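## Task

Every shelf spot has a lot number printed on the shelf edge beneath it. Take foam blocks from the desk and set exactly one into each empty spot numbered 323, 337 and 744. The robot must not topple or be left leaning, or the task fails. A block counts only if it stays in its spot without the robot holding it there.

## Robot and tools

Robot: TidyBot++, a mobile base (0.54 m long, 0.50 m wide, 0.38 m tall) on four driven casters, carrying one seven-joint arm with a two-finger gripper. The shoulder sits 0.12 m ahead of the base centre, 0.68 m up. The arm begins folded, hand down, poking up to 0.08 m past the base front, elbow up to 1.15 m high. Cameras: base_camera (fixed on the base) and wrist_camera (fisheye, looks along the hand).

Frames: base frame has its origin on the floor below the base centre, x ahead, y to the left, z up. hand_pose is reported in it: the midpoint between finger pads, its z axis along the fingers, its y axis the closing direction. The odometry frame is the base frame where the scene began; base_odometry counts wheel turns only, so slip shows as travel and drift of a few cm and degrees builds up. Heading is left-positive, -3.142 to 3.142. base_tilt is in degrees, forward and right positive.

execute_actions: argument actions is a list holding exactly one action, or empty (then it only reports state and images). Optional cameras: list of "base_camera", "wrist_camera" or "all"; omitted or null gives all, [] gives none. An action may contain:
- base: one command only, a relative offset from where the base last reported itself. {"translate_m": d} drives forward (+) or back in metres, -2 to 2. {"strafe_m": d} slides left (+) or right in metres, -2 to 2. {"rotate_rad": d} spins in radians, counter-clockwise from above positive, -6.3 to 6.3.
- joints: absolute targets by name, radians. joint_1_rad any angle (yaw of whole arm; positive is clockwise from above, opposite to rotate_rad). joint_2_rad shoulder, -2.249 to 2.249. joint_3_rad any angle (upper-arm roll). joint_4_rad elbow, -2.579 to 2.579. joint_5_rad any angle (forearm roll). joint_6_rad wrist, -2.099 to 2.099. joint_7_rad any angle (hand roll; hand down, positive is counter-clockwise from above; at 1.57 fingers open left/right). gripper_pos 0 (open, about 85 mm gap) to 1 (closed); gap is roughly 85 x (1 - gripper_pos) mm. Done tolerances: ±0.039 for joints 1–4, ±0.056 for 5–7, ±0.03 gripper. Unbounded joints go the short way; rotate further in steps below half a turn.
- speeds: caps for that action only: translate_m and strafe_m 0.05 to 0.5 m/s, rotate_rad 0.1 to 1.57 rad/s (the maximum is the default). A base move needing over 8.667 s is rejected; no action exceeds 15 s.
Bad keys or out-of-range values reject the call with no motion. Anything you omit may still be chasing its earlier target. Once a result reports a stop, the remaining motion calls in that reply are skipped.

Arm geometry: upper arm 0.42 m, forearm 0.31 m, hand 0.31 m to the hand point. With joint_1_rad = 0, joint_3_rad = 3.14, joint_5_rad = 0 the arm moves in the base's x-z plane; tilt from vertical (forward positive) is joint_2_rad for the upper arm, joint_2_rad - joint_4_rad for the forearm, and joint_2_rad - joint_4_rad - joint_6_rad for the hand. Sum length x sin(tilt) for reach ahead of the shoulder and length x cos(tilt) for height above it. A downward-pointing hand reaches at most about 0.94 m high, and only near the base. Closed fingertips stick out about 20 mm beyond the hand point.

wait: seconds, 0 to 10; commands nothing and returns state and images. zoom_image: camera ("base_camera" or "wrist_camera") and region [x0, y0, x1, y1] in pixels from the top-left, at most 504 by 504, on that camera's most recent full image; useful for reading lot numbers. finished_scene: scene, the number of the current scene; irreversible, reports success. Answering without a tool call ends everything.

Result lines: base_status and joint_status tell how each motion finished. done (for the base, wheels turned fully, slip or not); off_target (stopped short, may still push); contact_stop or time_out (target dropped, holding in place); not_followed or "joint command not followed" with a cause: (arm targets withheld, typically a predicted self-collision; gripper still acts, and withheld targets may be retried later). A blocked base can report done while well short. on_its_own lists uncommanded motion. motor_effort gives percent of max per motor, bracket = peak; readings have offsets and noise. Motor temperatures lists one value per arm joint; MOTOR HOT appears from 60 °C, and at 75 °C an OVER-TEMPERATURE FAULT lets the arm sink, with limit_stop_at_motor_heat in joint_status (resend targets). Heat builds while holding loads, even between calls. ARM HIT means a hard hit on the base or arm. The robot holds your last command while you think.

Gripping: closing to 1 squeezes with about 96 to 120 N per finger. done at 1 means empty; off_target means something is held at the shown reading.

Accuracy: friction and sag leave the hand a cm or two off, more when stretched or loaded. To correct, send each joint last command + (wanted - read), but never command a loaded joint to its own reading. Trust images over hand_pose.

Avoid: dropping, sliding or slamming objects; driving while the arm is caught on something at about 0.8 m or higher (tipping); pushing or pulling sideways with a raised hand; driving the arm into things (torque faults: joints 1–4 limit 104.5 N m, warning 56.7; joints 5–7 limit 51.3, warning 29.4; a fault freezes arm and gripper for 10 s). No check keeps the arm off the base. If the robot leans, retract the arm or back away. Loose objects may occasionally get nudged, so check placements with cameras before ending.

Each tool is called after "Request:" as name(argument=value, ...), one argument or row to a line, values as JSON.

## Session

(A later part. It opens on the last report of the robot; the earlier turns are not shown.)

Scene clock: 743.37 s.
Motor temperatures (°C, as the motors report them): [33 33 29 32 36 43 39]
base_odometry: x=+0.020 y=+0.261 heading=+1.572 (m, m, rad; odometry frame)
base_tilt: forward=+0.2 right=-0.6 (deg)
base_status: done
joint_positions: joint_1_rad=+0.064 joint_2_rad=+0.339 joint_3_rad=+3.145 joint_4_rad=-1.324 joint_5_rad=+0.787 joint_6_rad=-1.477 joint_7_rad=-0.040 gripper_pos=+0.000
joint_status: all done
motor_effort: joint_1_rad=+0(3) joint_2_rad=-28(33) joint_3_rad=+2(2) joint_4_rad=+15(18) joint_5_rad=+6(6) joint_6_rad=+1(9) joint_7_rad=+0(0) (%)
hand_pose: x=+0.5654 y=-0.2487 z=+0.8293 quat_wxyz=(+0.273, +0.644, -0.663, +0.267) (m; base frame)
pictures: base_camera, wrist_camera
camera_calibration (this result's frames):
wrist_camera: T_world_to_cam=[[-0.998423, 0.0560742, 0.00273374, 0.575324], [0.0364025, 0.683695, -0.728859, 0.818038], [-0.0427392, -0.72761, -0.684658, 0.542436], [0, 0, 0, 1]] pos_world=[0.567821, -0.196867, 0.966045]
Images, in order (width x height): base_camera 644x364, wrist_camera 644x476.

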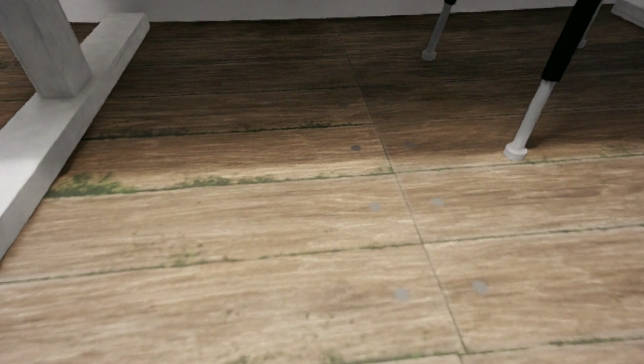

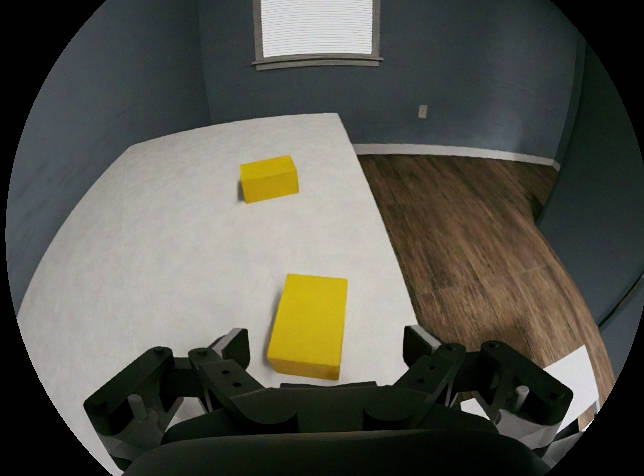

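Request:
zoom_image(
  camera="wrist_camera",
  region=[250, 260, 390, 390],
)

Request:
zoom_image(
  camera="wrist_camera",
  region=[225, 140, 315, 215],
)

Region (250, 260, 390, 390) of wrist_camera's 644x476 image, scaled by 3.600; it fills the top 468 rows of this view, and the rest is white.

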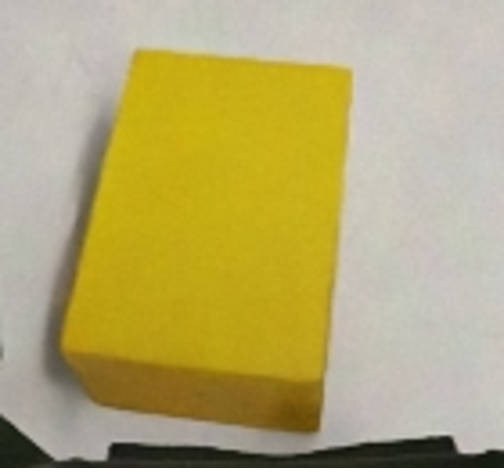

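Region (225, 140, 315, 215) of wrist_camera's 644x476 image, scaled by 5.600.

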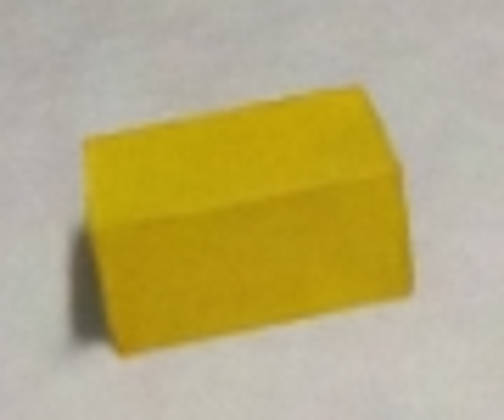

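Request:
execute_actions(
  actions=[
    {"base": {"translate_m": 0.03}, "joints": {"joint_1_rad": 0.2265, "joint_2_rad": 0.413, "joint_4_rad": -1.374, "joint_5_rad": 0.8285, "joint_6_rad": -1.358, "joint_7_rad": -0.136}},
  ],
  cameras=["wrist_camera"],
)

Scene clock: 787.07 s.
Motor temperatures (°C, as the motors report them): [33 33 29 32 36 43 39]
base_odometry: x=+0.020 y=+0.291 heading=+1.572 (m, m, rad; odometry frame)
base_tilt: forward=+0.2 right=-0.6 (deg)
base_status: done
joint_positions: joint_1_rad=+0.215 joint_2_rad=+0.404 joint_3_rad=+3.146 joint_4_rad=-1.363 joint_5_rad=+0.796 joint_6_rad=-1.403 joint_7_rad=-0.100 gripper_pos=+0.000
joint_status: all done
motor_effort: joint_1_rad=+0(2) joint_2_rad=-30(32) joint_3_rad=+2(3) joint_4_rad=+15(17) joint_5_rad=+6(6) joint_6_rad=+0(0) joint_7_rad=+0(0) (%)
hand_pose: x=+0.5428 y=-0.3177 z=+0.7867 quat_wxyz=(+0.295, +0.597, -0.706, +0.244) (m; base frame)
pictures: wrist_camera
camera_calibration (this result's frames):
wrist_camera: T_world_to_cam=[[-0.980452, 0.196295, 0.0135166, 0.583075], [0.124706, 0.673076, -0.728984, 0.783853], [-0.152194, -0.713048, -0.684398, 0.525926], [0, 0, 0, 1]] pos_world=[0.553968, -0.267037, 0.923477]
Images, in order (width x height): wrist_camera 644x476.

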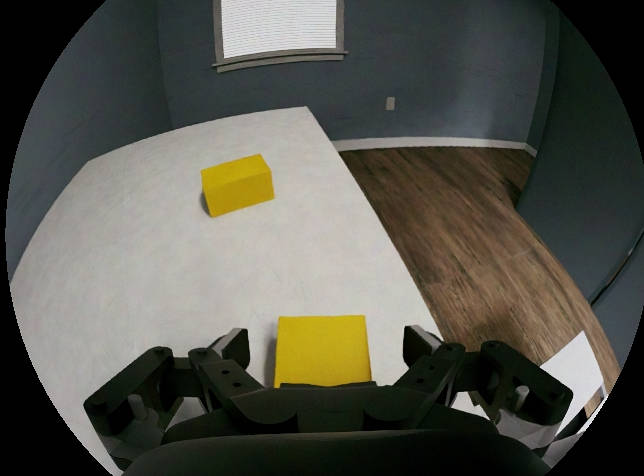

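Request:
execute_actions(
  actions=[
    {"joints": {"joint_2_rad": 0.436, "joint_4_rad": -1.48, "joint_5_rad": 0.854, "joint_6_rad": -1.253, "joint_7_rad": -0.243}},
  ],
  cameras=["wrist_camera"],
)

Scene clock: 795.20 s.
Motor temperatures (°C, as the motors report them): [33 33 29 32 36 43 39]
base_odometry: x=+0.020 y=+0.291 heading=+1.572 (m, m, rad; odometry frame)
base_tilt: forward=+0.2 right=-0.6 (deg)
base_status: not commanded
joint_positions: joint_1_rad=+0.215 joint_2_rad=+0.423 joint_3_rad=+3.146 joint_4_rad=-1.471 joint_5_rad=+0.821 joint_6_rad=-1.298 joint_7_rad=-0.209 gripper_pos=+0.000
joint_status: all done
motor_effort: joint_1_rad=+0(0) joint_2_rad=-30(32) joint_3_rad=+2(2) joint_4_rad=+15(14) joint_5_rad=+6(6) joint_6_rad=+0(0) joint_7_rad=+0(0) (%)
hand_pose: x=+0.5454 y=-0.3184 z=+0.7455 quat_wxyz=(+0.288, +0.594, -0.707, +0.252) (m; base frame)
pictures: wrist_camera
camera_calibration (this result's frames):
wrist_camera: T_world_to_cam=[[-0.980992, 0.193827, -0.00927029, 0.602822], [0.139191, 0.669572, -0.729588, 0.745354], [-0.135207, -0.71701, -0.683824, 0.486681], [0, 0, 0, 1]] pos_world=[0.55342, -0.266957, 0.882194]
Images, in order (width x height): wrist_camera 644x476.

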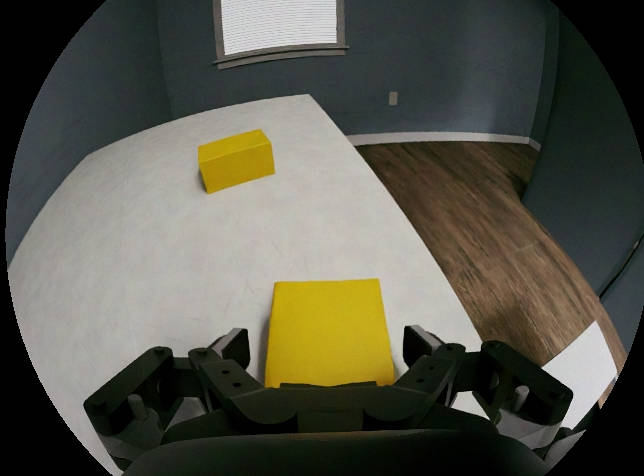

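Request:
execute_actions(
  actions=[
    {"joints": {"gripper_pos": 1.0}},
  ],
  cameras=["wrist_camera"],
)

Scene clock: 801.13 s.
Motor temperatures (°C, as the motors report them): [33 33 29 32 36 43 39]
base_odometry: x=+0.020 y=+0.291 heading=+1.572 (m, m, rad; odometry frame)
base_tilt: forward=+0.2 right=-0.6 (deg)
base_status: not commanded
joint_positions: joint_1_rad=+0.215 joint_2_rad=+0.424 joint_3_rad=+3.146 joint_4_rad=-1.471 joint_5_rad=+0.827 joint_6_rad=-1.298 joint_7_rad=-0.209 gripper_pos=+0.382
joint_status: gripper_pos off_target (ended at +0.382, target +1.000)
motor_effort: joint_1_rad=+1(3) joint_2_rad=-29(32) joint_3_rad=+2(2) joint_4_rad=+14(15) joint_5_rad=+5(6) joint_6_rad=+0(0) joint_7_rad=+0(0) (%)
hand_pose: x=+0.5456 y=-0.3196 z=+0.7464 quat_wxyz=(+0.290, +0.594, -0.706, +0.254) (m; base frame)
pictures: wrist_camera
camera_calibration (this result's frames):
wrist_camera: T_world_to_cam=[[-0.981359, 0.191978, -0.00882776, 0.602532], [0.136915, 0.666173, -0.733122, 0.749604], [-0.134863, -0.720665, -0.68004, 0.482328], [0, 0, 0, 1]] pos_world=[0.553717, -0.267442, 0.882873]
Images, in order (width x height): wrist_camera 644x476.

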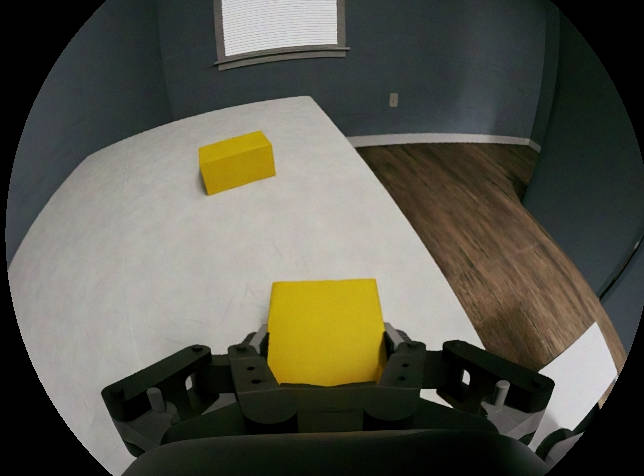

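Request:
execute_actions(
  actions=[
    {"joints": {"joint_2_rad": 0.2, "gripper_pos": 1.0}},
  ],
  cameras=[],
)

Request:
execute_actions(
  actions=[
    {"base": {"strafe_m": -1.83}, "joints": {"joint_1_rad": -2.4, "joint_2_rad": -0.3, "joint_5_rad": -0.032, "joint_6_rad": -0.70, "joint_7_rad": 1.605, "gripper_pos": 1.0}},
  ],
)

Scene clock: 854.53 s.
Motor temperatures (°C, as the motors report them): [33 33 29 32 36 43 39]
base_odometry: x=+0.020 y=+0.291 heading=+1.572 (m, m, rad; odometry frame)
base_tilt: forward=+0.2 right=-0.6 (deg)
base_status: not commanded
joint_positions: joint_1_rad=+0.215 joint_2_rad=+0.200 joint_3_rad=+3.146 joint_4_rad=-1.472 joint_5_rad=+0.827 joint_6_rad=-1.298 joint_7_rad=-0.209 gripper_pos=+0.382
joint_status: gripper_pos off_target (ended at +0.382, target +1.000); the others done
motor_effort: joint_1_rad=+0(0) joint_2_rad=-25(33) joint_3_rad=+1(2) joint_4_rad=+17(17) joint_5_rad=+6(7) joint_6_rad=+2(1) joint_7_rad=+0(0) (%)
hand_pose: x=+0.5194 y=-0.3138 z=+0.8516 quat_wxyz=(+0.226, +0.556, -0.727, +0.333) (m; base frame)
pictures: none
No camera images: the call's "cameras" was empty. Leave "cameras" out to get every camera's image.

Scene clock: 859.53 s.
Motor temperatures (°C, as the motors report them): [33 33 29 32 36 43 39]
base_odometry: x=+1.851 y=+0.294 heading=+1.572 (m, m, rad; odometry frame)
base_tilt: forward=+0.2 right=-0.6 (deg)
base_status: done
joint_positions: joint_1_rad=-2.381 joint_2_rad=-0.287 joint_3_rad=+3.146 joint_4_rad=-1.473 joint_5_rad=-0.002 joint_6_rad=-0.748 joint_7_rad=+1.570 gripper_pos=+0.382
joint_status: gripper_pos off_target (ended at +0.382, target +1.000); the others done
motor_effort: joint_1_rad=+0(3) joint_2_rad=-9(26) joint_3_rad=+1(4) joint_4_rad=+19(20) joint_5_rad=+0(6) joint_6_rad=+10(10) joint_7_rad=+0(0) (%)
hand_pose: x=-0.2162 y=+0.3200 z=+1.0929 quat_wxyz=(-0.528, +0.308, +0.763, +0.210) (m; base frame)
pictures: base_camera, wrist_camera
camera_calibration (this result's frames):
wrist_camera: T_world_to_cam=[[0.711687, 0.702412, -0.0109285, -0.0597985], [0.22109, -0.238722, -0.945585, 1.22183], [-0.666799, 0.670544, -0.325192, 0.128127], [0, 0, 0, 1]] pos_world=[-0.142142, 0.247766, 1.19636]
Images, in order (width x height): base_camera 644x364, wrist_camera 644x476.

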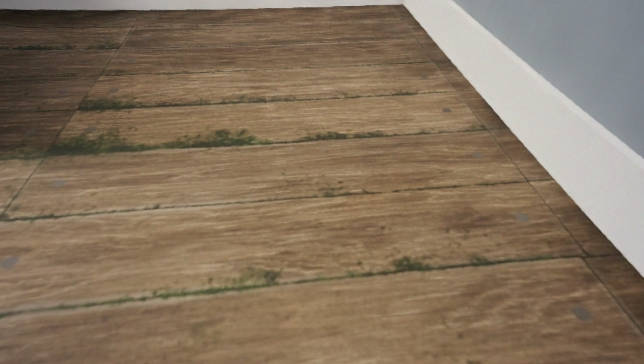

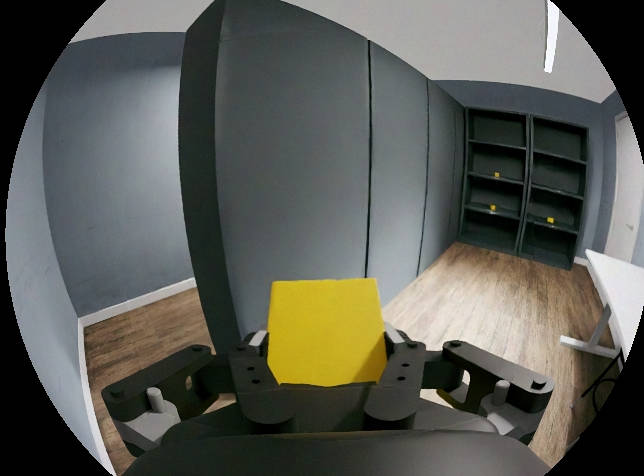

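Request:
execute_actions(
  actions=[
    {"base": {"translate_m": -2.0}, "joints": {"gripper_pos": 1.0}},
  ],
)

Scene clock: 883.53 s.
Motor temperatures (°C, as the motors report them): [33 33 29 32 36 43 39]
base_odometry: x=+1.855 y=-1.706 heading=+1.572 (m, m, rad; odometry frame)
base_tilt: forward=+0.2 right=-0.6 (deg)
base_status: done
joint_positions: joint_1_rad=-2.381 joint_2_rad=-0.290 joint_3_rad=+3.146 joint_4_rad=-1.473 joint_5_rad=-0.002 joint_6_rad=-0.746 joint_7_rad=+1.570 gripper_pos=+0.382
joint_status: gripper_pos off_target (ended at +0.382, target +1.000)
motor_effort: joint_1_rad=+0(1) joint_2_rad=-10(12) joint_3_rad=+1(2) joint_4_rad=+19(20) joint_5_rad=+0(1) joint_6_rad=+10(10) joint_7_rad=+0(0) (%)
hand_pose: x=-0.2154 y=+0.3194 z=+1.0950 quat_wxyz=(-0.530, +0.308, +0.762, +0.211) (m; base frame)
pictures: base_camera, wrist_camera
camera_calibration (this result's frames):
wrist_camera: T_world_to_cam=[[0.711666, 0.702428, -0.0112022, -0.0595574], [0.217385, -0.235351, -0.947288, 1.22343], [-0.668038, 0.671718, -0.320188, 0.123614], [0, 0, 0, 1]] pos_world=[-0.140992, 0.246737, 1.19786]
Images, in order (width x height): base_camera 644x364, wrist_camera 644x476.

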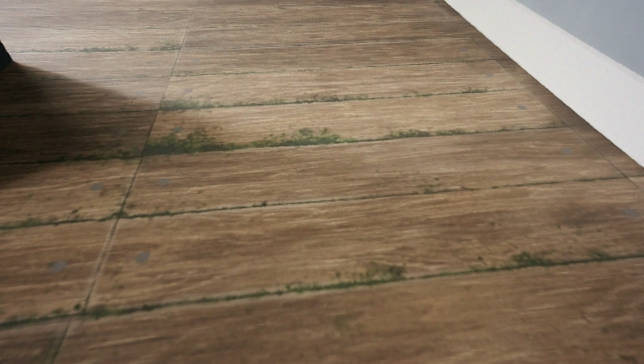

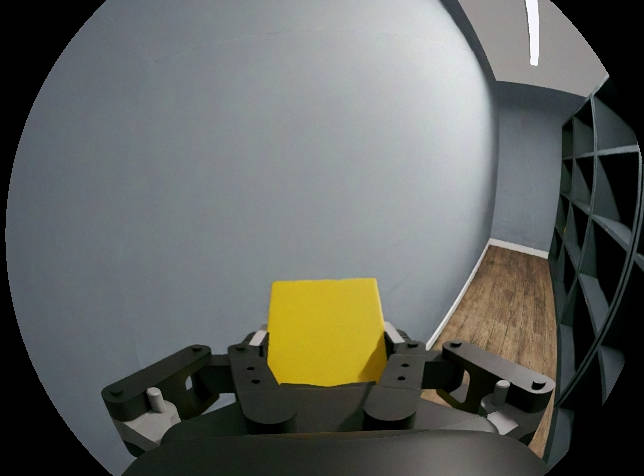

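Request:
execute_actions(
  actions=[
    {"base": {"rotate_rad": 0.066}, "joints": {"joint_1_rad": -1.08, "gripper_pos": 1.0}},
  ],
)

Scene clock: 914.17 s.
Motor temperatures (°C, as the motors report them): [33 32 29 32 36 43 39]
base_odometry: x=+1.855 y=-1.706 heading=+1.638 (m, m, rad; odometry frame)
base_tilt: forward=+0.2 right=-0.6 (deg)
base_status: done
joint_positions: joint_1_rad=-1.101 joint_2_rad=-0.290 joint_3_rad=+3.146 joint_4_rad=-1.473 joint_5_rad=-0.003 joint_6_rad=-0.745 joint_7_rad=+1.570 gripper_pos=+0.382
joint_status: gripper_pos off_target (ended at +0.382, target +1.000); the others done
motor_effort: joint_1_rad=+0(2) joint_2_rad=-9(11) joint_3_rad=+1(3) joint_4_rad=+19(20) joint_5_rad=+0(1) joint_6_rad=+10(11) joint_7_rad=+0(0) (%)
hand_pose: x=+0.3289 y=+0.4120 z=+1.0950 quat_wxyz=(-0.299, +0.702, +0.427, +0.485) (m; base frame)
pictures: base_camera, wrist_camera
camera_calibration (this result's frames):
wrist_camera: T_world_to_cam=[[0.87711, -0.480143, -0.0118168, -0.0785359], [-0.163491, -0.275345, -0.947341, 1.26877], [0.451606, 0.832855, -0.320008, -0.00984445], [0, 0, 0, 1]] pos_world=[0.280764, 0.319842, 1.19788]
Images, in order (width x height): base_camera 644x364, wrist_camera 644x476.

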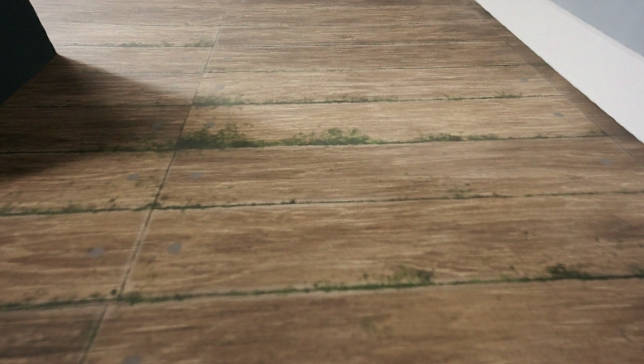

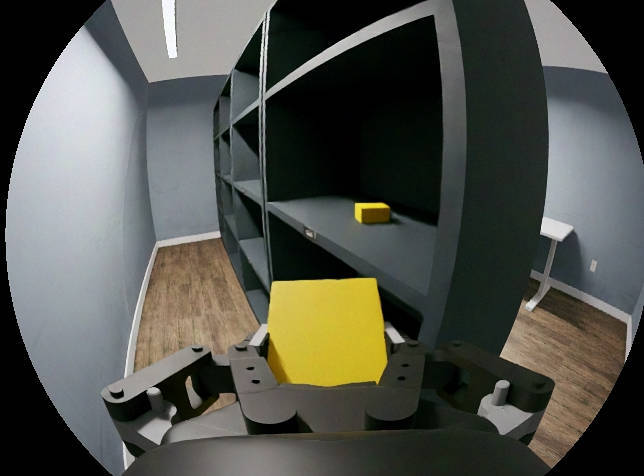

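Request:
execute_actions(
  actions=[
    {"base": {"strafe_m": 1.42}, "joints": {"joint_1_rad": 0.017, "joint_2_rad": -1.2, "joint_4_rad": -1.39, "joint_6_rad": -1.94, "gripper_pos": 1.0}},
  ],
)

Scene clock: 952.77 s.
Motor temperatures (°C, as the motors report them): [33 32 29 32 36 43 39]
base_odometry: x=+0.438 y=-1.802 heading=+1.638 (m, m, rad; odometry frame)
base_tilt: forward=+0.2 right=-0.6 (deg)
base_status: done
joint_positions: joint_1_rad=+0.004 joint_2_rad=-1.189 joint_3_rad=+3.148 joint_4_rad=-1.405 joint_5_rad=-0.004 joint_6_rad=-1.899 joint_7_rad=+1.570 gripper_pos=+0.382
joint_status: gripper_pos off_target (ended at +0.382, target +1.000); the others done
motor_effort: joint_1_rad=+1(2) joint_2_rad=+27(27) joint_3_rad=+1(1) joint_4_rad=+7(20) joint_5_rad=-1(1) joint_6_rad=+9(11) joint_7_rad=+0(0) (%)
hand_pose: x=+0.0623 y=+0.0012 z=+0.9846 quat_wxyz=(-0.003, +0.871, -0.003, +0.491) (m; base frame)
pictures: base_camera, wrist_camera
camera_calibration (this result's frames):
wrist_camera: T_world_to_cam=[[-0.0311954, -0.999472, -0.00907504, 0.0112234], [-0.489688, 0.0231979, -0.871589, 0.95286], [0.87134, -0.0227456, -0.490153, 0.559844], [0, 0, 0, 1]] pos_world=[-0.0208604, 0.00184707, 1.10501]
Images, in order (width x height): base_camera 644x364, wrist_camera 644x476.

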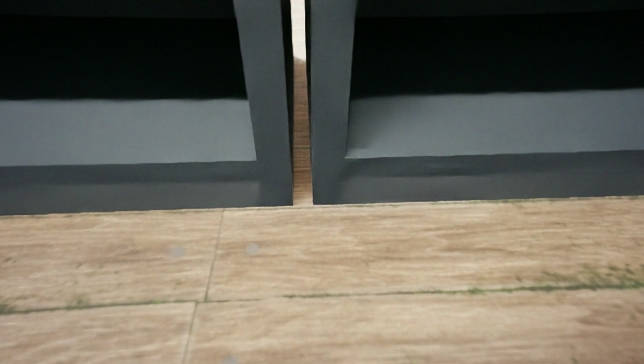

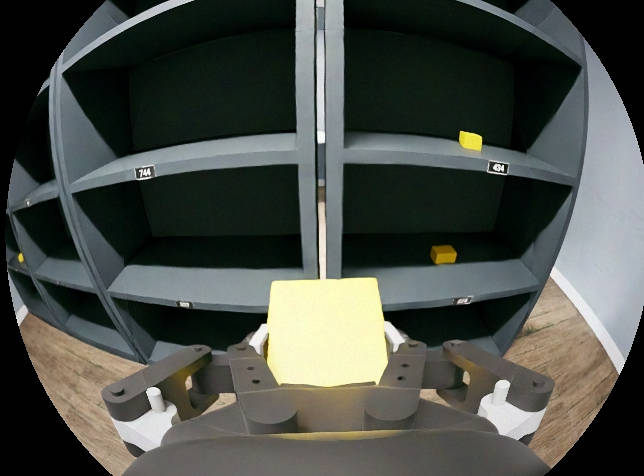

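Request:
zoom_image(
  camera="wrist_camera",
  region=[110, 150, 190, 200],
)

Request:
zoom_image(
  camera="wrist_camera",
  region=[155, 285, 215, 325],
)

Request:
zoom_image(
  camera="wrist_camera",
  region=[5, 170, 125, 320],
)

Region (110, 150, 190, 200) of wrist_camera's 644x476 image, scaled by 6.300; it fills the top 315 rows of this view, and the rest is white.

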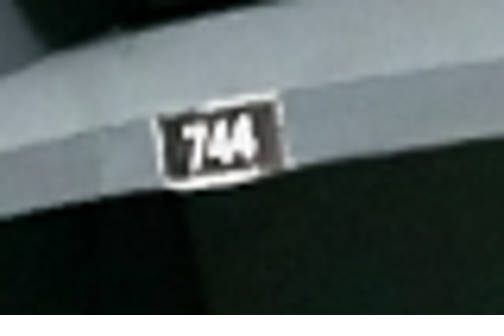

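Region (155, 285, 215, 325) of wrist_camera's 644x476 image, scaled by 8.400.

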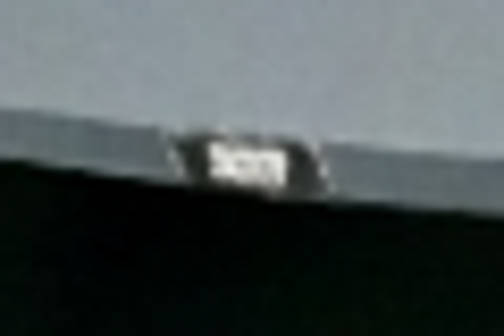

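Region (5, 170, 125, 320) of wrist_camera's 644x476 image, scaled by 3.360; it fills the left 403 columns of this view, and the rest is white.

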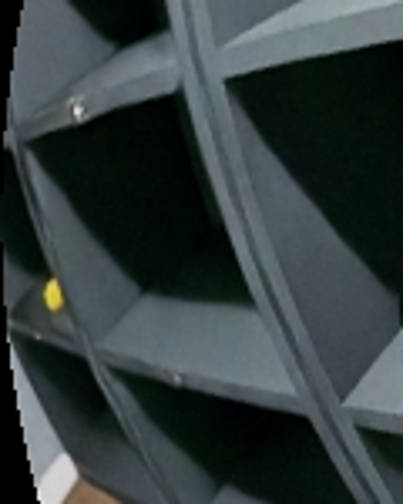

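Request:
execute_actions(
  actions=[
    {"base": {"strafe_m": 0.47}, "joints": {"joint_2_rad": -0.2, "joint_4_rad": -0.531, "joint_6_rad": -1.322, "gripper_pos": 1.0}},
  ],
)

Scene clock: 1025.90 s.
Motor temperatures (°C, as the motors report them): [33 32 29 32 36 43 39]
base_odometry: x=-0.031 y=-1.833 heading=+1.638 (m, m, rad; odometry frame)
base_tilt: forward=+0.2 right=-0.6 (deg)
base_status: done
joint_positions: joint_1_rad=+0.007 joint_2_rad=-0.206 joint_3_rad=+3.148 joint_4_rad=-0.548 joint_5_rad=-0.006 joint_6_rad=-1.369 joint_7_rad=+1.570 gripper_pos=+0.382
joint_status: gripper_pos off_target (ended at +0.382, target +1.000); the others done
motor_effort: joint_1_rad=+1(2) joint_2_rad=-2(28) joint_3_rad=+1(3) joint_4_rad=+10(11) joint_5_rad=+0(1) joint_6_rad=+11(11) joint_7_rad=+0(0) (%)
hand_pose: x=+0.4468 y=-0.0019 z=+1.3461 quat_wxyz=(+0.001, +0.755, -0.004, +0.656) (m; base frame)
pictures: base_camera, wrist_camera
camera_calibration (this result's frames):
wrist_camera: T_world_to_cam=[[-0.0326324, -0.99933, -0.0165477, 0.0341628], [-0.108302, 0.0199946, -0.993917, 1.45057], [0.993582, -0.0306418, -0.108882, -0.166005], [0, 0, 0, 1]] pos_world=[0.323155, 0.0000497478, 1.42424]
Images, in order (width x height): base_camera 644x364, wrist_camera 644x476.

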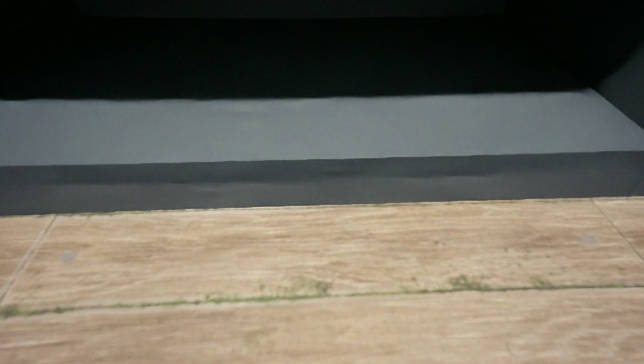

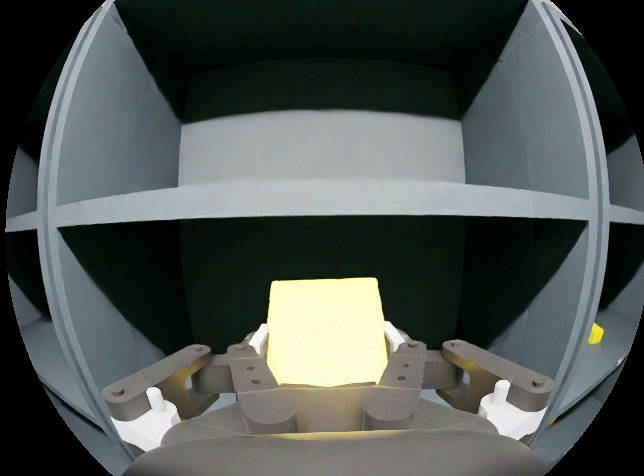

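Request:
execute_actions(
  actions=[
    {"joints": {"joint_1_rad": 0.045, "joint_2_rad": 0.425, "gripper_pos": 1.0}},
  ],
  cameras=["wrist_camera"],
)

Scene clock: 1053.10 s.
Motor temperatures (°C, as the motors report them): [33 32 29 31 36 43 39]
base_odometry: x=-0.031 y=-1.833 heading=+1.638 (m, m, rad; odometry frame)
base_tilt: forward=+0.2 right=-0.6 (deg)
base_status: not commanded
joint_positions: joint_1_rad=+0.021 joint_2_rad=+0.431 joint_3_rad=+3.148 joint_4_rad=-0.536 joint_5_rad=-0.006 joint_6_rad=-1.368 joint_7_rad=+1.570 gripper_pos=+0.382
joint_status: gripper_pos off_target (ended at +0.382, target +1.000); the others done
motor_effort: joint_1_rad=+0(0) joint_2_rad=-32(37) joint_3_rad=+0(0) joint_4_rad=+16(18) joint_5_rad=+0(0) joint_6_rad=+8(11) joint_7_rad=+0(0) (%)
hand_pose: x=+0.7784 y=-0.0134 z=+1.0269 quat_wxyz=(+0.003, +0.920, -0.012, +0.392) (m; base frame)
pictures: wrist_camera
camera_calibration (this result's frames):
wrist_camera: T_world_to_cam=[[-0.0515026, -0.998671, 0.00169649, 0.0241069], [-0.667997, 0.0331865, -0.743423, 1.34801], [0.742379, -0.0394215, -0.668819, 0.239889], [0, 0, 0, 1]] pos_world=[0.72362, -0.0112041, 1.16254]
Images, in order (width x height): wrist_camera 644x476.

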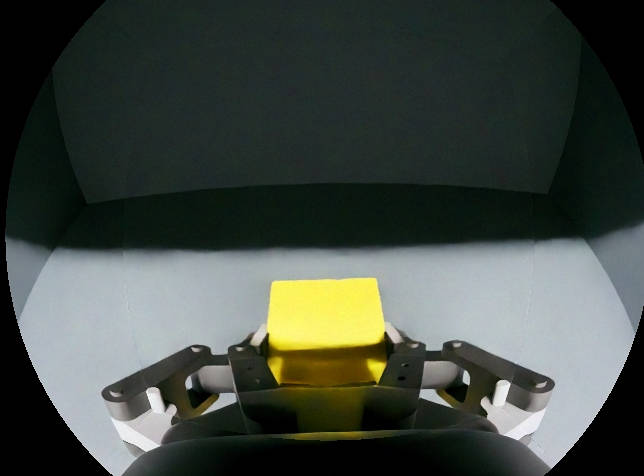

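Request:
execute_actions(
  actions=[],
)

Scene clock: 1082.03 s.
Motor temperatures (°C, as the motors report them): [33 32 29 32 36 43 39]
base_odometry: x=-0.031 y=-1.833 heading=+1.638 (m, m, rad; odometry frame)
base_tilt: forward=+0.2 right=-0.6 (deg)
base_status: not commanded
joint_positions: joint_1_rad=+0.021 joint_2_rad=+0.431 joint_3_rad=+3.148 joint_4_rad=-0.536 joint_5_rad=-0.006 joint_6_rad=-1.368 joint_7_rad=+1.570 gripper_pos=+0.382
joint_status: gripper_pos off_target (ended at +0.382, target +1.000); the others done
motor_effort: joint_1_rad=+0(0) joint_2_rad=-32(37) joint_3_rad=+0(0) joint_4_rad=+17(18) joint_5_rad=+0(0) joint_6_rad=+8(11) joint_7_rad=+0(0) (%)
hand_pose: x=+0.7784 y=-0.0134 z=+1.0269 quat_wxyz=(+0.003, +0.920, -0.012, +0.392) (m; base frame)
pictures: base_camera, wrist_camera
camera_calibration (this result's frames):
wrist_camera: T_world_to_cam=[[-0.0515022, -0.998671, 0.00169617, 0.0241072], [-0.667997, 0.0331865, -0.743423, 1.34801], [0.742379, -0.039421, -0.668819, 0.239889], [0, 0, 0, 1]] pos_world=[0.72362, -0.0112039, 1.16254]
Images, in order (width x height): base_camera 644x364, wrist_camera 644x476.

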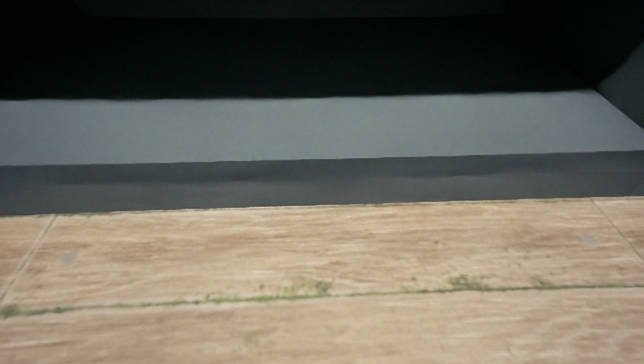

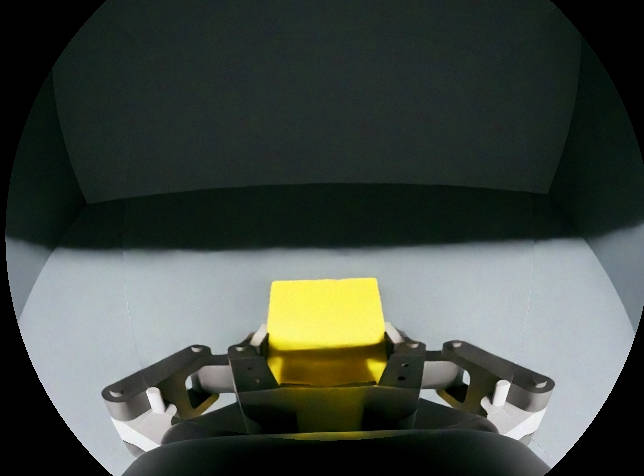

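Request:
execute_actions(
  actions=[
    {"joints": {"joint_2_rad": 0.452, "gripper_pos": 1.0}},
  ],
)

Scene clock: 1084.57 s.
Motor temperatures (°C, as the motors report them): [33 32 29 32 36 43 39]
base_odometry: x=-0.031 y=-1.833 heading=+1.638 (m, m, rad; odometry frame)
base_tilt: forward=+0.2 right=-0.6 (deg)
base_status: not commanded
joint_positions: joint_1_rad=+0.021 joint_2_rad=+0.440 joint_3_rad=+3.148 joint_4_rad=-0.536 joint_5_rad=-0.006 joint_6_rad=-1.368 joint_7_rad=+1.570 gripper_pos=+0.382
joint_status: gripper_pos off_target (ended at +0.382, target +1.000); the others done
motor_effort: joint_1_rad=+0(0) joint_2_rad=-32(33) joint_3_rad=+0(0) joint_4_rad=+17(17) joint_5_rad=+0(0) joint_6_rad=+8(8) joint_7_rad=+0(0) (%)
hand_pose: x=+0.7814 y=-0.0135 z=+1.0210 quat_wxyz=(+0.003, +0.922, -0.012, +0.388) (m; base frame)
pictures: base_camera, wrist_camera
camera_calibration (this result's frames):
wrist_camera: T_world_to_cam=[[-0.051486, -0.998672, 0.00197112, 0.0239177], [-0.674657, 0.0333262, -0.737379, 1.34468], [0.736334, -0.0392945, -0.675476, 0.245148], [0, 0, 0, 1]] pos_world=[0.727919, -0.0112941, 1.15708]
Images, in order (width x height): base_camera 644x364, wrist_camera 644x476.

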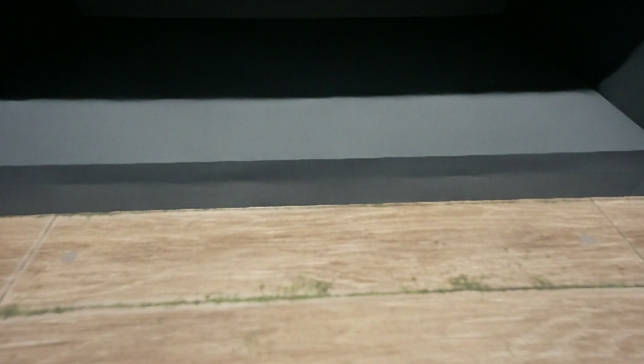

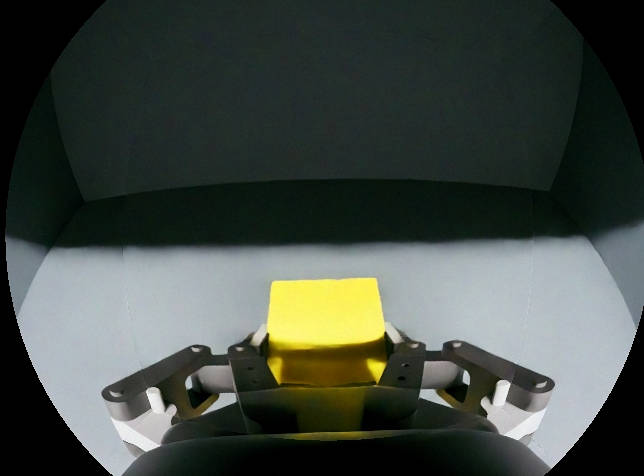

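Request:
execute_actions(
  actions=[
    {"joints": {"joint_2_rad": 0.464, "gripper_pos": 1.0}},
  ],
)

Scene clock: 1090.07 s.
Motor temperatures (°C, as the motors report them): [33 32 29 32 36 43 39]
base_odometry: x=-0.031 y=-1.833 heading=+1.638 (m, m, rad; odometry frame)
base_tilt: forward=+0.2 right=-0.6 (deg)
base_status: not commanded
joint_positions: joint_1_rad=+0.021 joint_2_rad=+0.445 joint_3_rad=+3.148 joint_4_rad=-0.536 joint_5_rad=-0.006 joint_6_rad=-1.368 joint_7_rad=+1.570 gripper_pos=+0.382
joint_status: gripper_pos off_target (ended at +0.382, target +1.000); the others done
motor_effort: joint_1_rad=+1(1) joint_2_rad=-31(34) joint_3_rad=+0(0) joint_4_rad=+16(17) joint_5_rad=+0(0) joint_6_rad=+9(8) joint_7_rad=+0(0) (%)
hand_pose: x=+0.7831 y=-0.0135 z=+1.0179 quat_wxyz=(+0.003, +0.922, -0.012, +0.386) (m; base frame)
pictures: base_camera, wrist_camera
camera_calibration (this result's frames):
wrist_camera: T_world_to_cam=[[-0.051481, -0.998672, 0.00210661, 0.0238301], [-0.67787, 0.0333947, -0.734423, 1.34309], [0.733377, -0.0392369, -0.678689, 0.247467], [0, 0, 0, 1]] pos_world=[0.730183, -0.0113439, 1.1543]
Images, in order (width x height): base_camera 644x364, wrist_camera 644x476.

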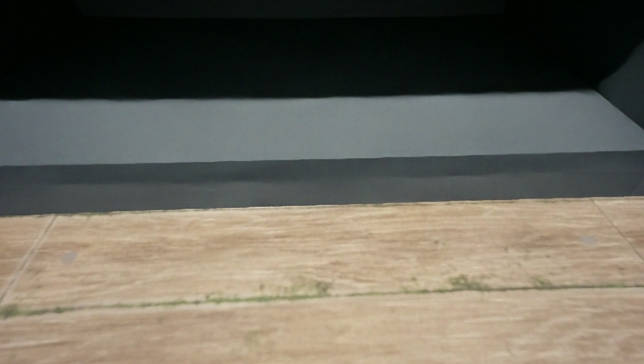

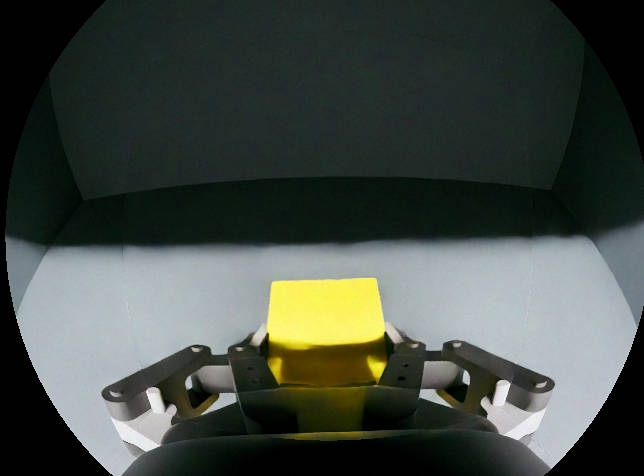

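Request:
execute_actions(
  actions=[
    {"joints": {"joint_2_rad": 0.452, "gripper_pos": 0.0}},
  ],
)

Scene clock: 1093.97 s.
Motor temperatures (°C, as the motors report them): [33 32 29 32 36 43 39]
base_odometry: x=-0.031 y=-1.833 heading=+1.638 (m, m, rad; odometry frame)
base_tilt: forward=+0.2 right=-0.6 (deg)
base_status: not commanded
joint_positions: joint_1_rad=+0.021 joint_2_rad=+0.445 joint_3_rad=+3.148 joint_4_rad=-0.536 joint_5_rad=-0.006 joint_6_rad=-1.368 joint_7_rad=+1.570 gripper_pos=+0.000
joint_status: all done
motor_effort: joint_1_rad=+0(1) joint_2_rad=-32(34) joint_3_rad=+0(0) joint_4_rad=+16(17) joint_5_rad=+0(0) joint_6_rad=+8(8) joint_7_rad=+0(0) (%)
hand_pose: x=+0.7831 y=-0.0136 z=+1.0179 quat_wxyz=(+0.003, +0.922, -0.012, +0.386) (m; base frame)
pictures: base_camera, wrist_camera
camera_calibration (this result's frames):
wrist_camera: T_world_to_cam=[[-0.0515051, -0.998671, 0.00210657, 0.0238331], [-0.677869, 0.0334111, -0.734423, 1.34309], [0.733376, -0.0392545, -0.678689, 0.247463], [0, 0, 0, 1]] pos_world=[0.730186, -0.0113587, 1.1543]
Images, in order (width x height): base_camera 644x364, wrist_camera 644x476.

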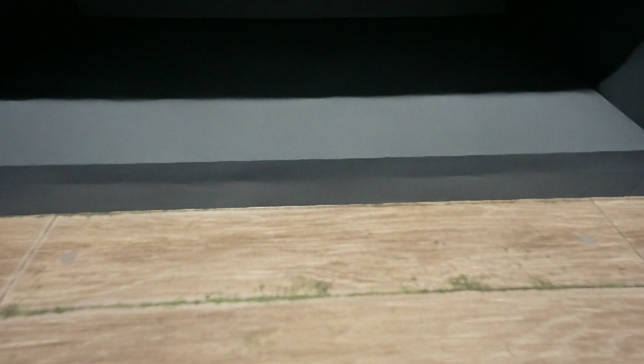

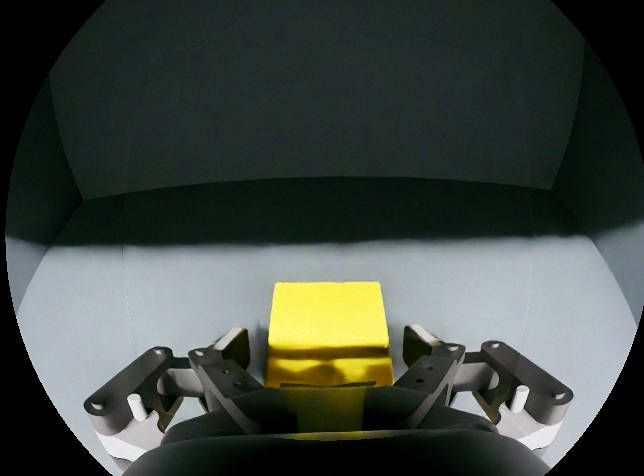

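Request:
execute_actions(
  actions=[
    {"joints": {"joint_2_rad": -0.2}},
  ],
  cameras=["wrist_camera"],
)

Request:
execute_actions(
  actions=[
    {"joints": {"joint_1_rad": 0.0, "joint_2_rad": -1.19, "joint_4_rad": -1.40, "joint_5_rad": 0.0, "joint_6_rad": -1.90, "joint_7_rad": 1.57}},
  ],
  cameras=["wrist_camera"],
)

Scene clock: 1109.63 s.
Motor temperatures (°C, as the motors report them): [33 33 29 32 36 43 39]
base_odometry: x=-0.031 y=-1.833 heading=+1.638 (m, m, rad; odometry frame)
base_tilt: forward=+0.2 right=-0.6 (deg)
base_status: not commanded
joint_positions: joint_1_rad=+0.021 joint_2_rad=-0.204 joint_3_rad=+3.148 joint_4_rad=-0.531 joint_5_rad=-0.006 joint_6_rad=-1.366 joint_7_rad=+1.570 gripper_pos=+0.000
joint_status: all done
motor_effort: joint_1_rad=+0(0) joint_2_rad=-3(36) joint_3_rad=+1(0) joint_4_rad=+9(18) joint_5_rad=+0(0) joint_6_rad=+10(10) joint_7_rad=+0(0) (%)
hand_pose: x=+0.4438 y=-0.0064 z=+1.3535 quat_wxyz=(+0.006, +0.749, -0.009, +0.662) (m; base frame)
pictures: wrist_camera
camera_calibration (this result's frames):
wrist_camera: T_world_to_cam=[[-0.0464745, -0.998776, -0.0169109, 0.0362728], [-0.0898816, 0.0210417, -0.99573, 1.45197], [0.994868, -0.0447561, -0.0907495, -0.187524], [0, 0, 0, 1]] pos_world=[0.318753, -0.00271629, 1.42936]
Images, in order (width x height): wrist_camera 644x476.

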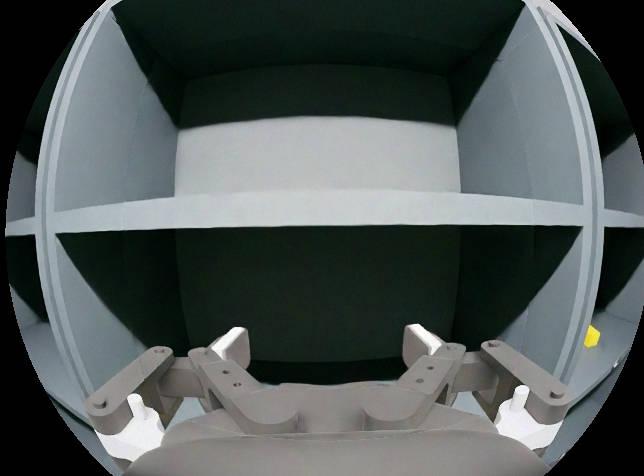

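Scene clock: 1111.90 s.
Motor temperatures (°C, as the motors report them): [33 32 29 32 36 43 39]
base_odometry: x=-0.031 y=-1.833 heading=+1.638 (m, m, rad; odometry frame)
base_tilt: forward=+0.2 right=-0.6 (deg)
base_status: not commanded
joint_positions: joint_1_rad=+0.021 joint_2_rad=-1.177 joint_3_rad=+3.148 joint_4_rad=-1.386 joint_5_rad=-0.006 joint_6_rad=-1.856 joint_7_rad=+1.570 gripper_pos=+0.000
joint_status: all done
motor_effort: joint_1_rad=+1(1) joint_2_rad=+26(27) joint_3_rad=+1(2) joint_4_rad=+6(11) joint_5_rad=+0(1) joint_6_rad=+10(10) joint_7_rad=+0(0) (%)
hand_pose: x=+0.0699 y=+0.0024 z=+1.0031 quat_wxyz=(+0.001, +0.859, -0.010, +0.512) (m; base frame)
pictures: wrist_camera
camera_calibration (this result's frames):
wrist_camera: T_world_to_cam=[[-0.046035, -0.998884, -0.0105166, 0.0153881], [-0.44589, 0.0299679, -0.894586, 0.992693], [0.893903, -0.036493, -0.446772, 0.51718], [0, 0, 0, 1]] pos_world=[-0.0189692, 0.00449547, 1.11927]
Images, in order (width x height): wrist_camera 644x476.

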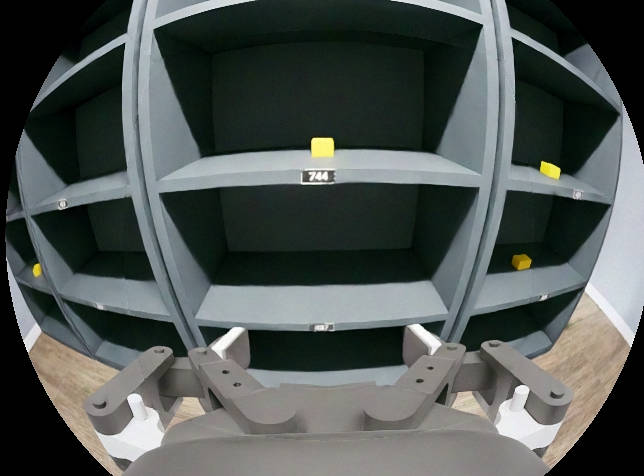

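Request:
zoom_image(
  camera="wrist_camera",
  region=[290, 305, 350, 345],
)

Request:
zoom_image(
  camera="wrist_camera",
  region=[30, 180, 130, 330],
)

Region (290, 305, 350, 345) of wrist_camera's 644x476 image, scaled by 8.400.

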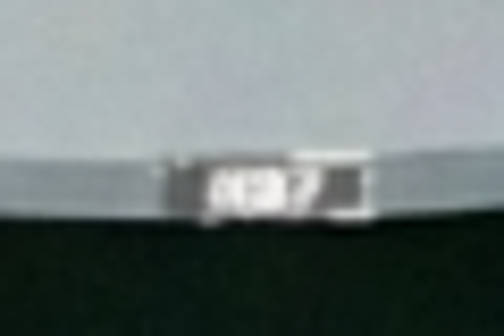

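Region (30, 180, 130, 330) of wrist_camera's 644x476 image, scaled by 3.360.

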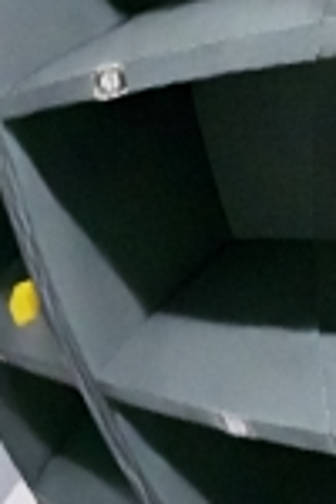

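Request:
execute_actions(
  actions=[
    {"joints": {"joint_4_rad": -2.47, "joint_6_rad": -0.92}},
  ],
  cameras=["wrist_camera"],
)

Scene clock: 1150.77 s.
Motor temperatures (°C, as the motors report them): [33 32 29 31 36 43 39]
base_odometry: x=-0.031 y=-1.833 heading=+1.638 (m, m, rad; odometry frame)
base_tilt: forward=+0.2 right=-0.6 (deg)
base_status: not commanded
joint_positions: joint_1_rad=+0.021 joint_2_rad=-1.177 joint_3_rad=+3.148 joint_4_rad=-2.459 joint_5_rad=-0.006 joint_6_rad=-0.967 joint_7_rad=+1.570 gripper_pos=+0.000
joint_status: all done
motor_effort: joint_1_rad=+1(1) joint_2_rad=+14(26) joint_3_rad=+1(2) joint_4_rad=+19(19) joint_5_rad=+0(0) joint_6_rad=+9(10) joint_7_rad=+0(0) (%)
hand_pose: x=+0.2742 y=-0.0011 z=+0.7372 quat_wxyz=(-0.001, +0.902, -0.013, +0.431) (m; base frame)
pictures: wrist_camera
camera_calibration (this result's frames):
wrist_camera: T_world_to_cam=[[-0.0502498, -0.998691, -0.00958268, 0.0189381], [-0.602093, 0.0379471, -0.797524, 0.817286], [0.796843, -0.0343057, -0.603211, 0.357638], [0, 0, 0, 1]] pos_world=[0.208052, 0.000168714, 0.867718]
Images, in order (width x height): wrist_camera 644x476.

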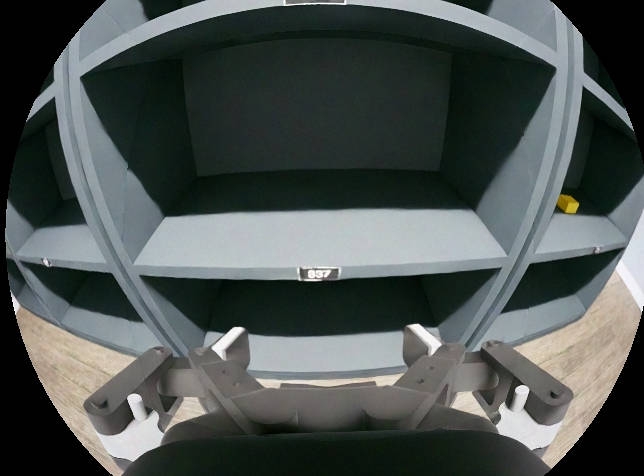

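Request:
zoom_image(
  camera="wrist_camera",
  region=[290, 255, 350, 295],
)

Region (290, 255, 350, 295) of wrist_camera's 644x476 image, scaled by 8.400.

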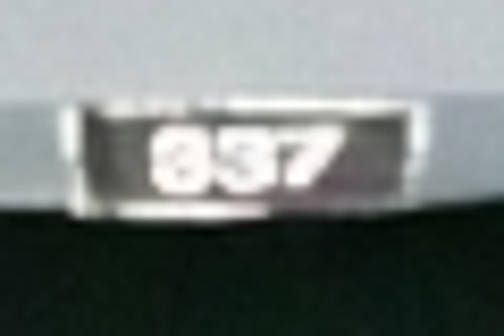

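Request:
execute_actions(
  actions=[
    {"joints": {"joint_2_rad": 0.0, "joint_6_rad": -0.52}},
  ],
  cameras=["wrist_camera"],
)

Scene clock: 1178.17 s.
Motor temperatures (°C, as the motors report them): [33 32 29 31 36 43 39]
base_odometry: x=-0.031 y=-1.833 heading=+1.638 (m, m, rad; odometry frame)
base_tilt: forward=+0.2 right=-0.6 (deg)
base_status: not commanded
joint_positions: joint_1_rad=+0.021 joint_2_rad=-0.015 joint_3_rad=+3.148 joint_4_rad=-2.459 joint_5_rad=-0.006 joint_6_rad=-0.567 joint_7_rad=+1.570 gripper_pos=+0.000
joint_status: all done
motor_effort: joint_1_rad=+1(0) joint_2_rad=-10(15) joint_3_rad=+1(1) joint_4_rad=+10(19) joint_5_rad=+0(0) joint_6_rad=+3(9) joint_7_rad=+0(0) (%)
hand_pose: x=+0.3549 y=-0.0040 z=+0.5528 quat_wxyz=(-0.001, +0.998, -0.016, +0.065) (m; base frame)
pictures: wrist_camera
camera_calibration (this result's frames):
wrist_camera: T_world_to_cam=[[-0.05107, -0.99855, 0.0170406, 0.0038553], [-0.985771, 0.0476655, -0.161197, 0.503371], [0.160151, -0.0250304, -0.986775, 0.620016], [0, 0, 0, 1]] pos_world=[0.397109, -0.00462445, 0.692893]
Images, in order (width x height): wrist_camera 644x476.

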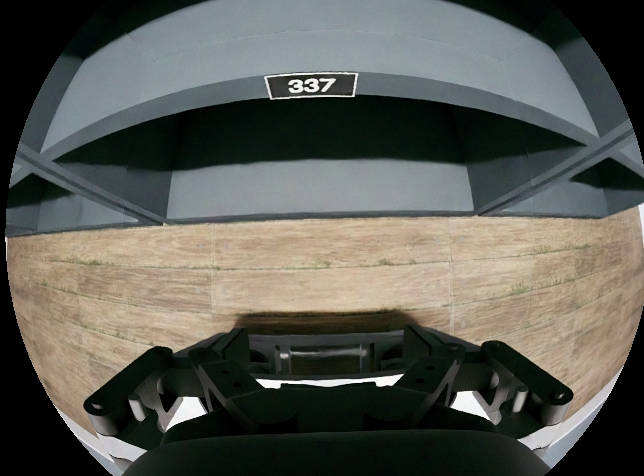

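Request:
execute_actions(
  actions=[
    {"base": {"strafe_m": -1.82}, "joints": {"joint_2_rad": -0.6, "joint_4_rad": -2.0, "joint_6_rad": -0.9}},
  ],
)

Scene clock: 1292.60 s.
Motor temperatures (°C, as the motors report them): [33 32 29 31 36 43 39]
base_odometry: x=+1.785 y=-1.712 heading=+1.638 (m, m, rad; odometry frame)
base_tilt: forward=+0.2 right=-0.6 (deg)
base_status: done
joint_positions: joint_1_rad=+0.018 joint_2_rad=-0.589 joint_3_rad=+3.148 joint_4_rad=-2.012 joint_5_rad=-0.006 joint_6_rad=-0.852 joint_7_rad=+1.570 gripper_pos=+0.000
joint_status: all done
motor_effort: joint_1_rad=+0(1) joint_2_rad=+1(15) joint_3_rad=+1(1) joint_4_rad=+19(19) joint_5_rad=+0(0) joint_6_rad=+8(9) joint_7_rad=+0(0) (%)
hand_pose: x=+0.4334 y=-0.0052 z=+0.8763 quat_wxyz=(+0.000, +0.908, -0.013, +0.420) (m; base frame)
pictures: base_camera, wrist_camera
camera_calibration (this result's frames):
wrist_camera: T_world_to_cam=[[-0.0507077, -0.99869, -0.00689269, 0.0220153], [-0.622357, 0.0369959, -0.781859, 1.0193], [0.781089, -0.0353565, -0.623418, 0.339023], [0, 0, 0, 1]] pos_world=[0.37068, -0.00373692, 1.00846]
Images, in order (width x height): base_camera 644x364, wrist_camera 644x476.

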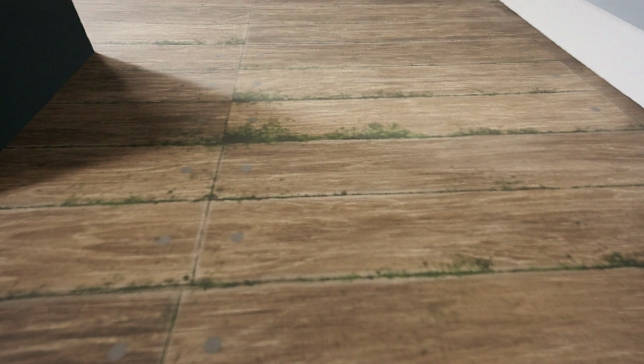

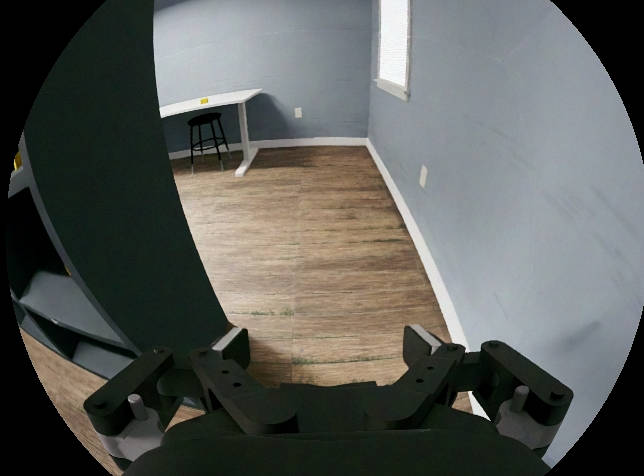

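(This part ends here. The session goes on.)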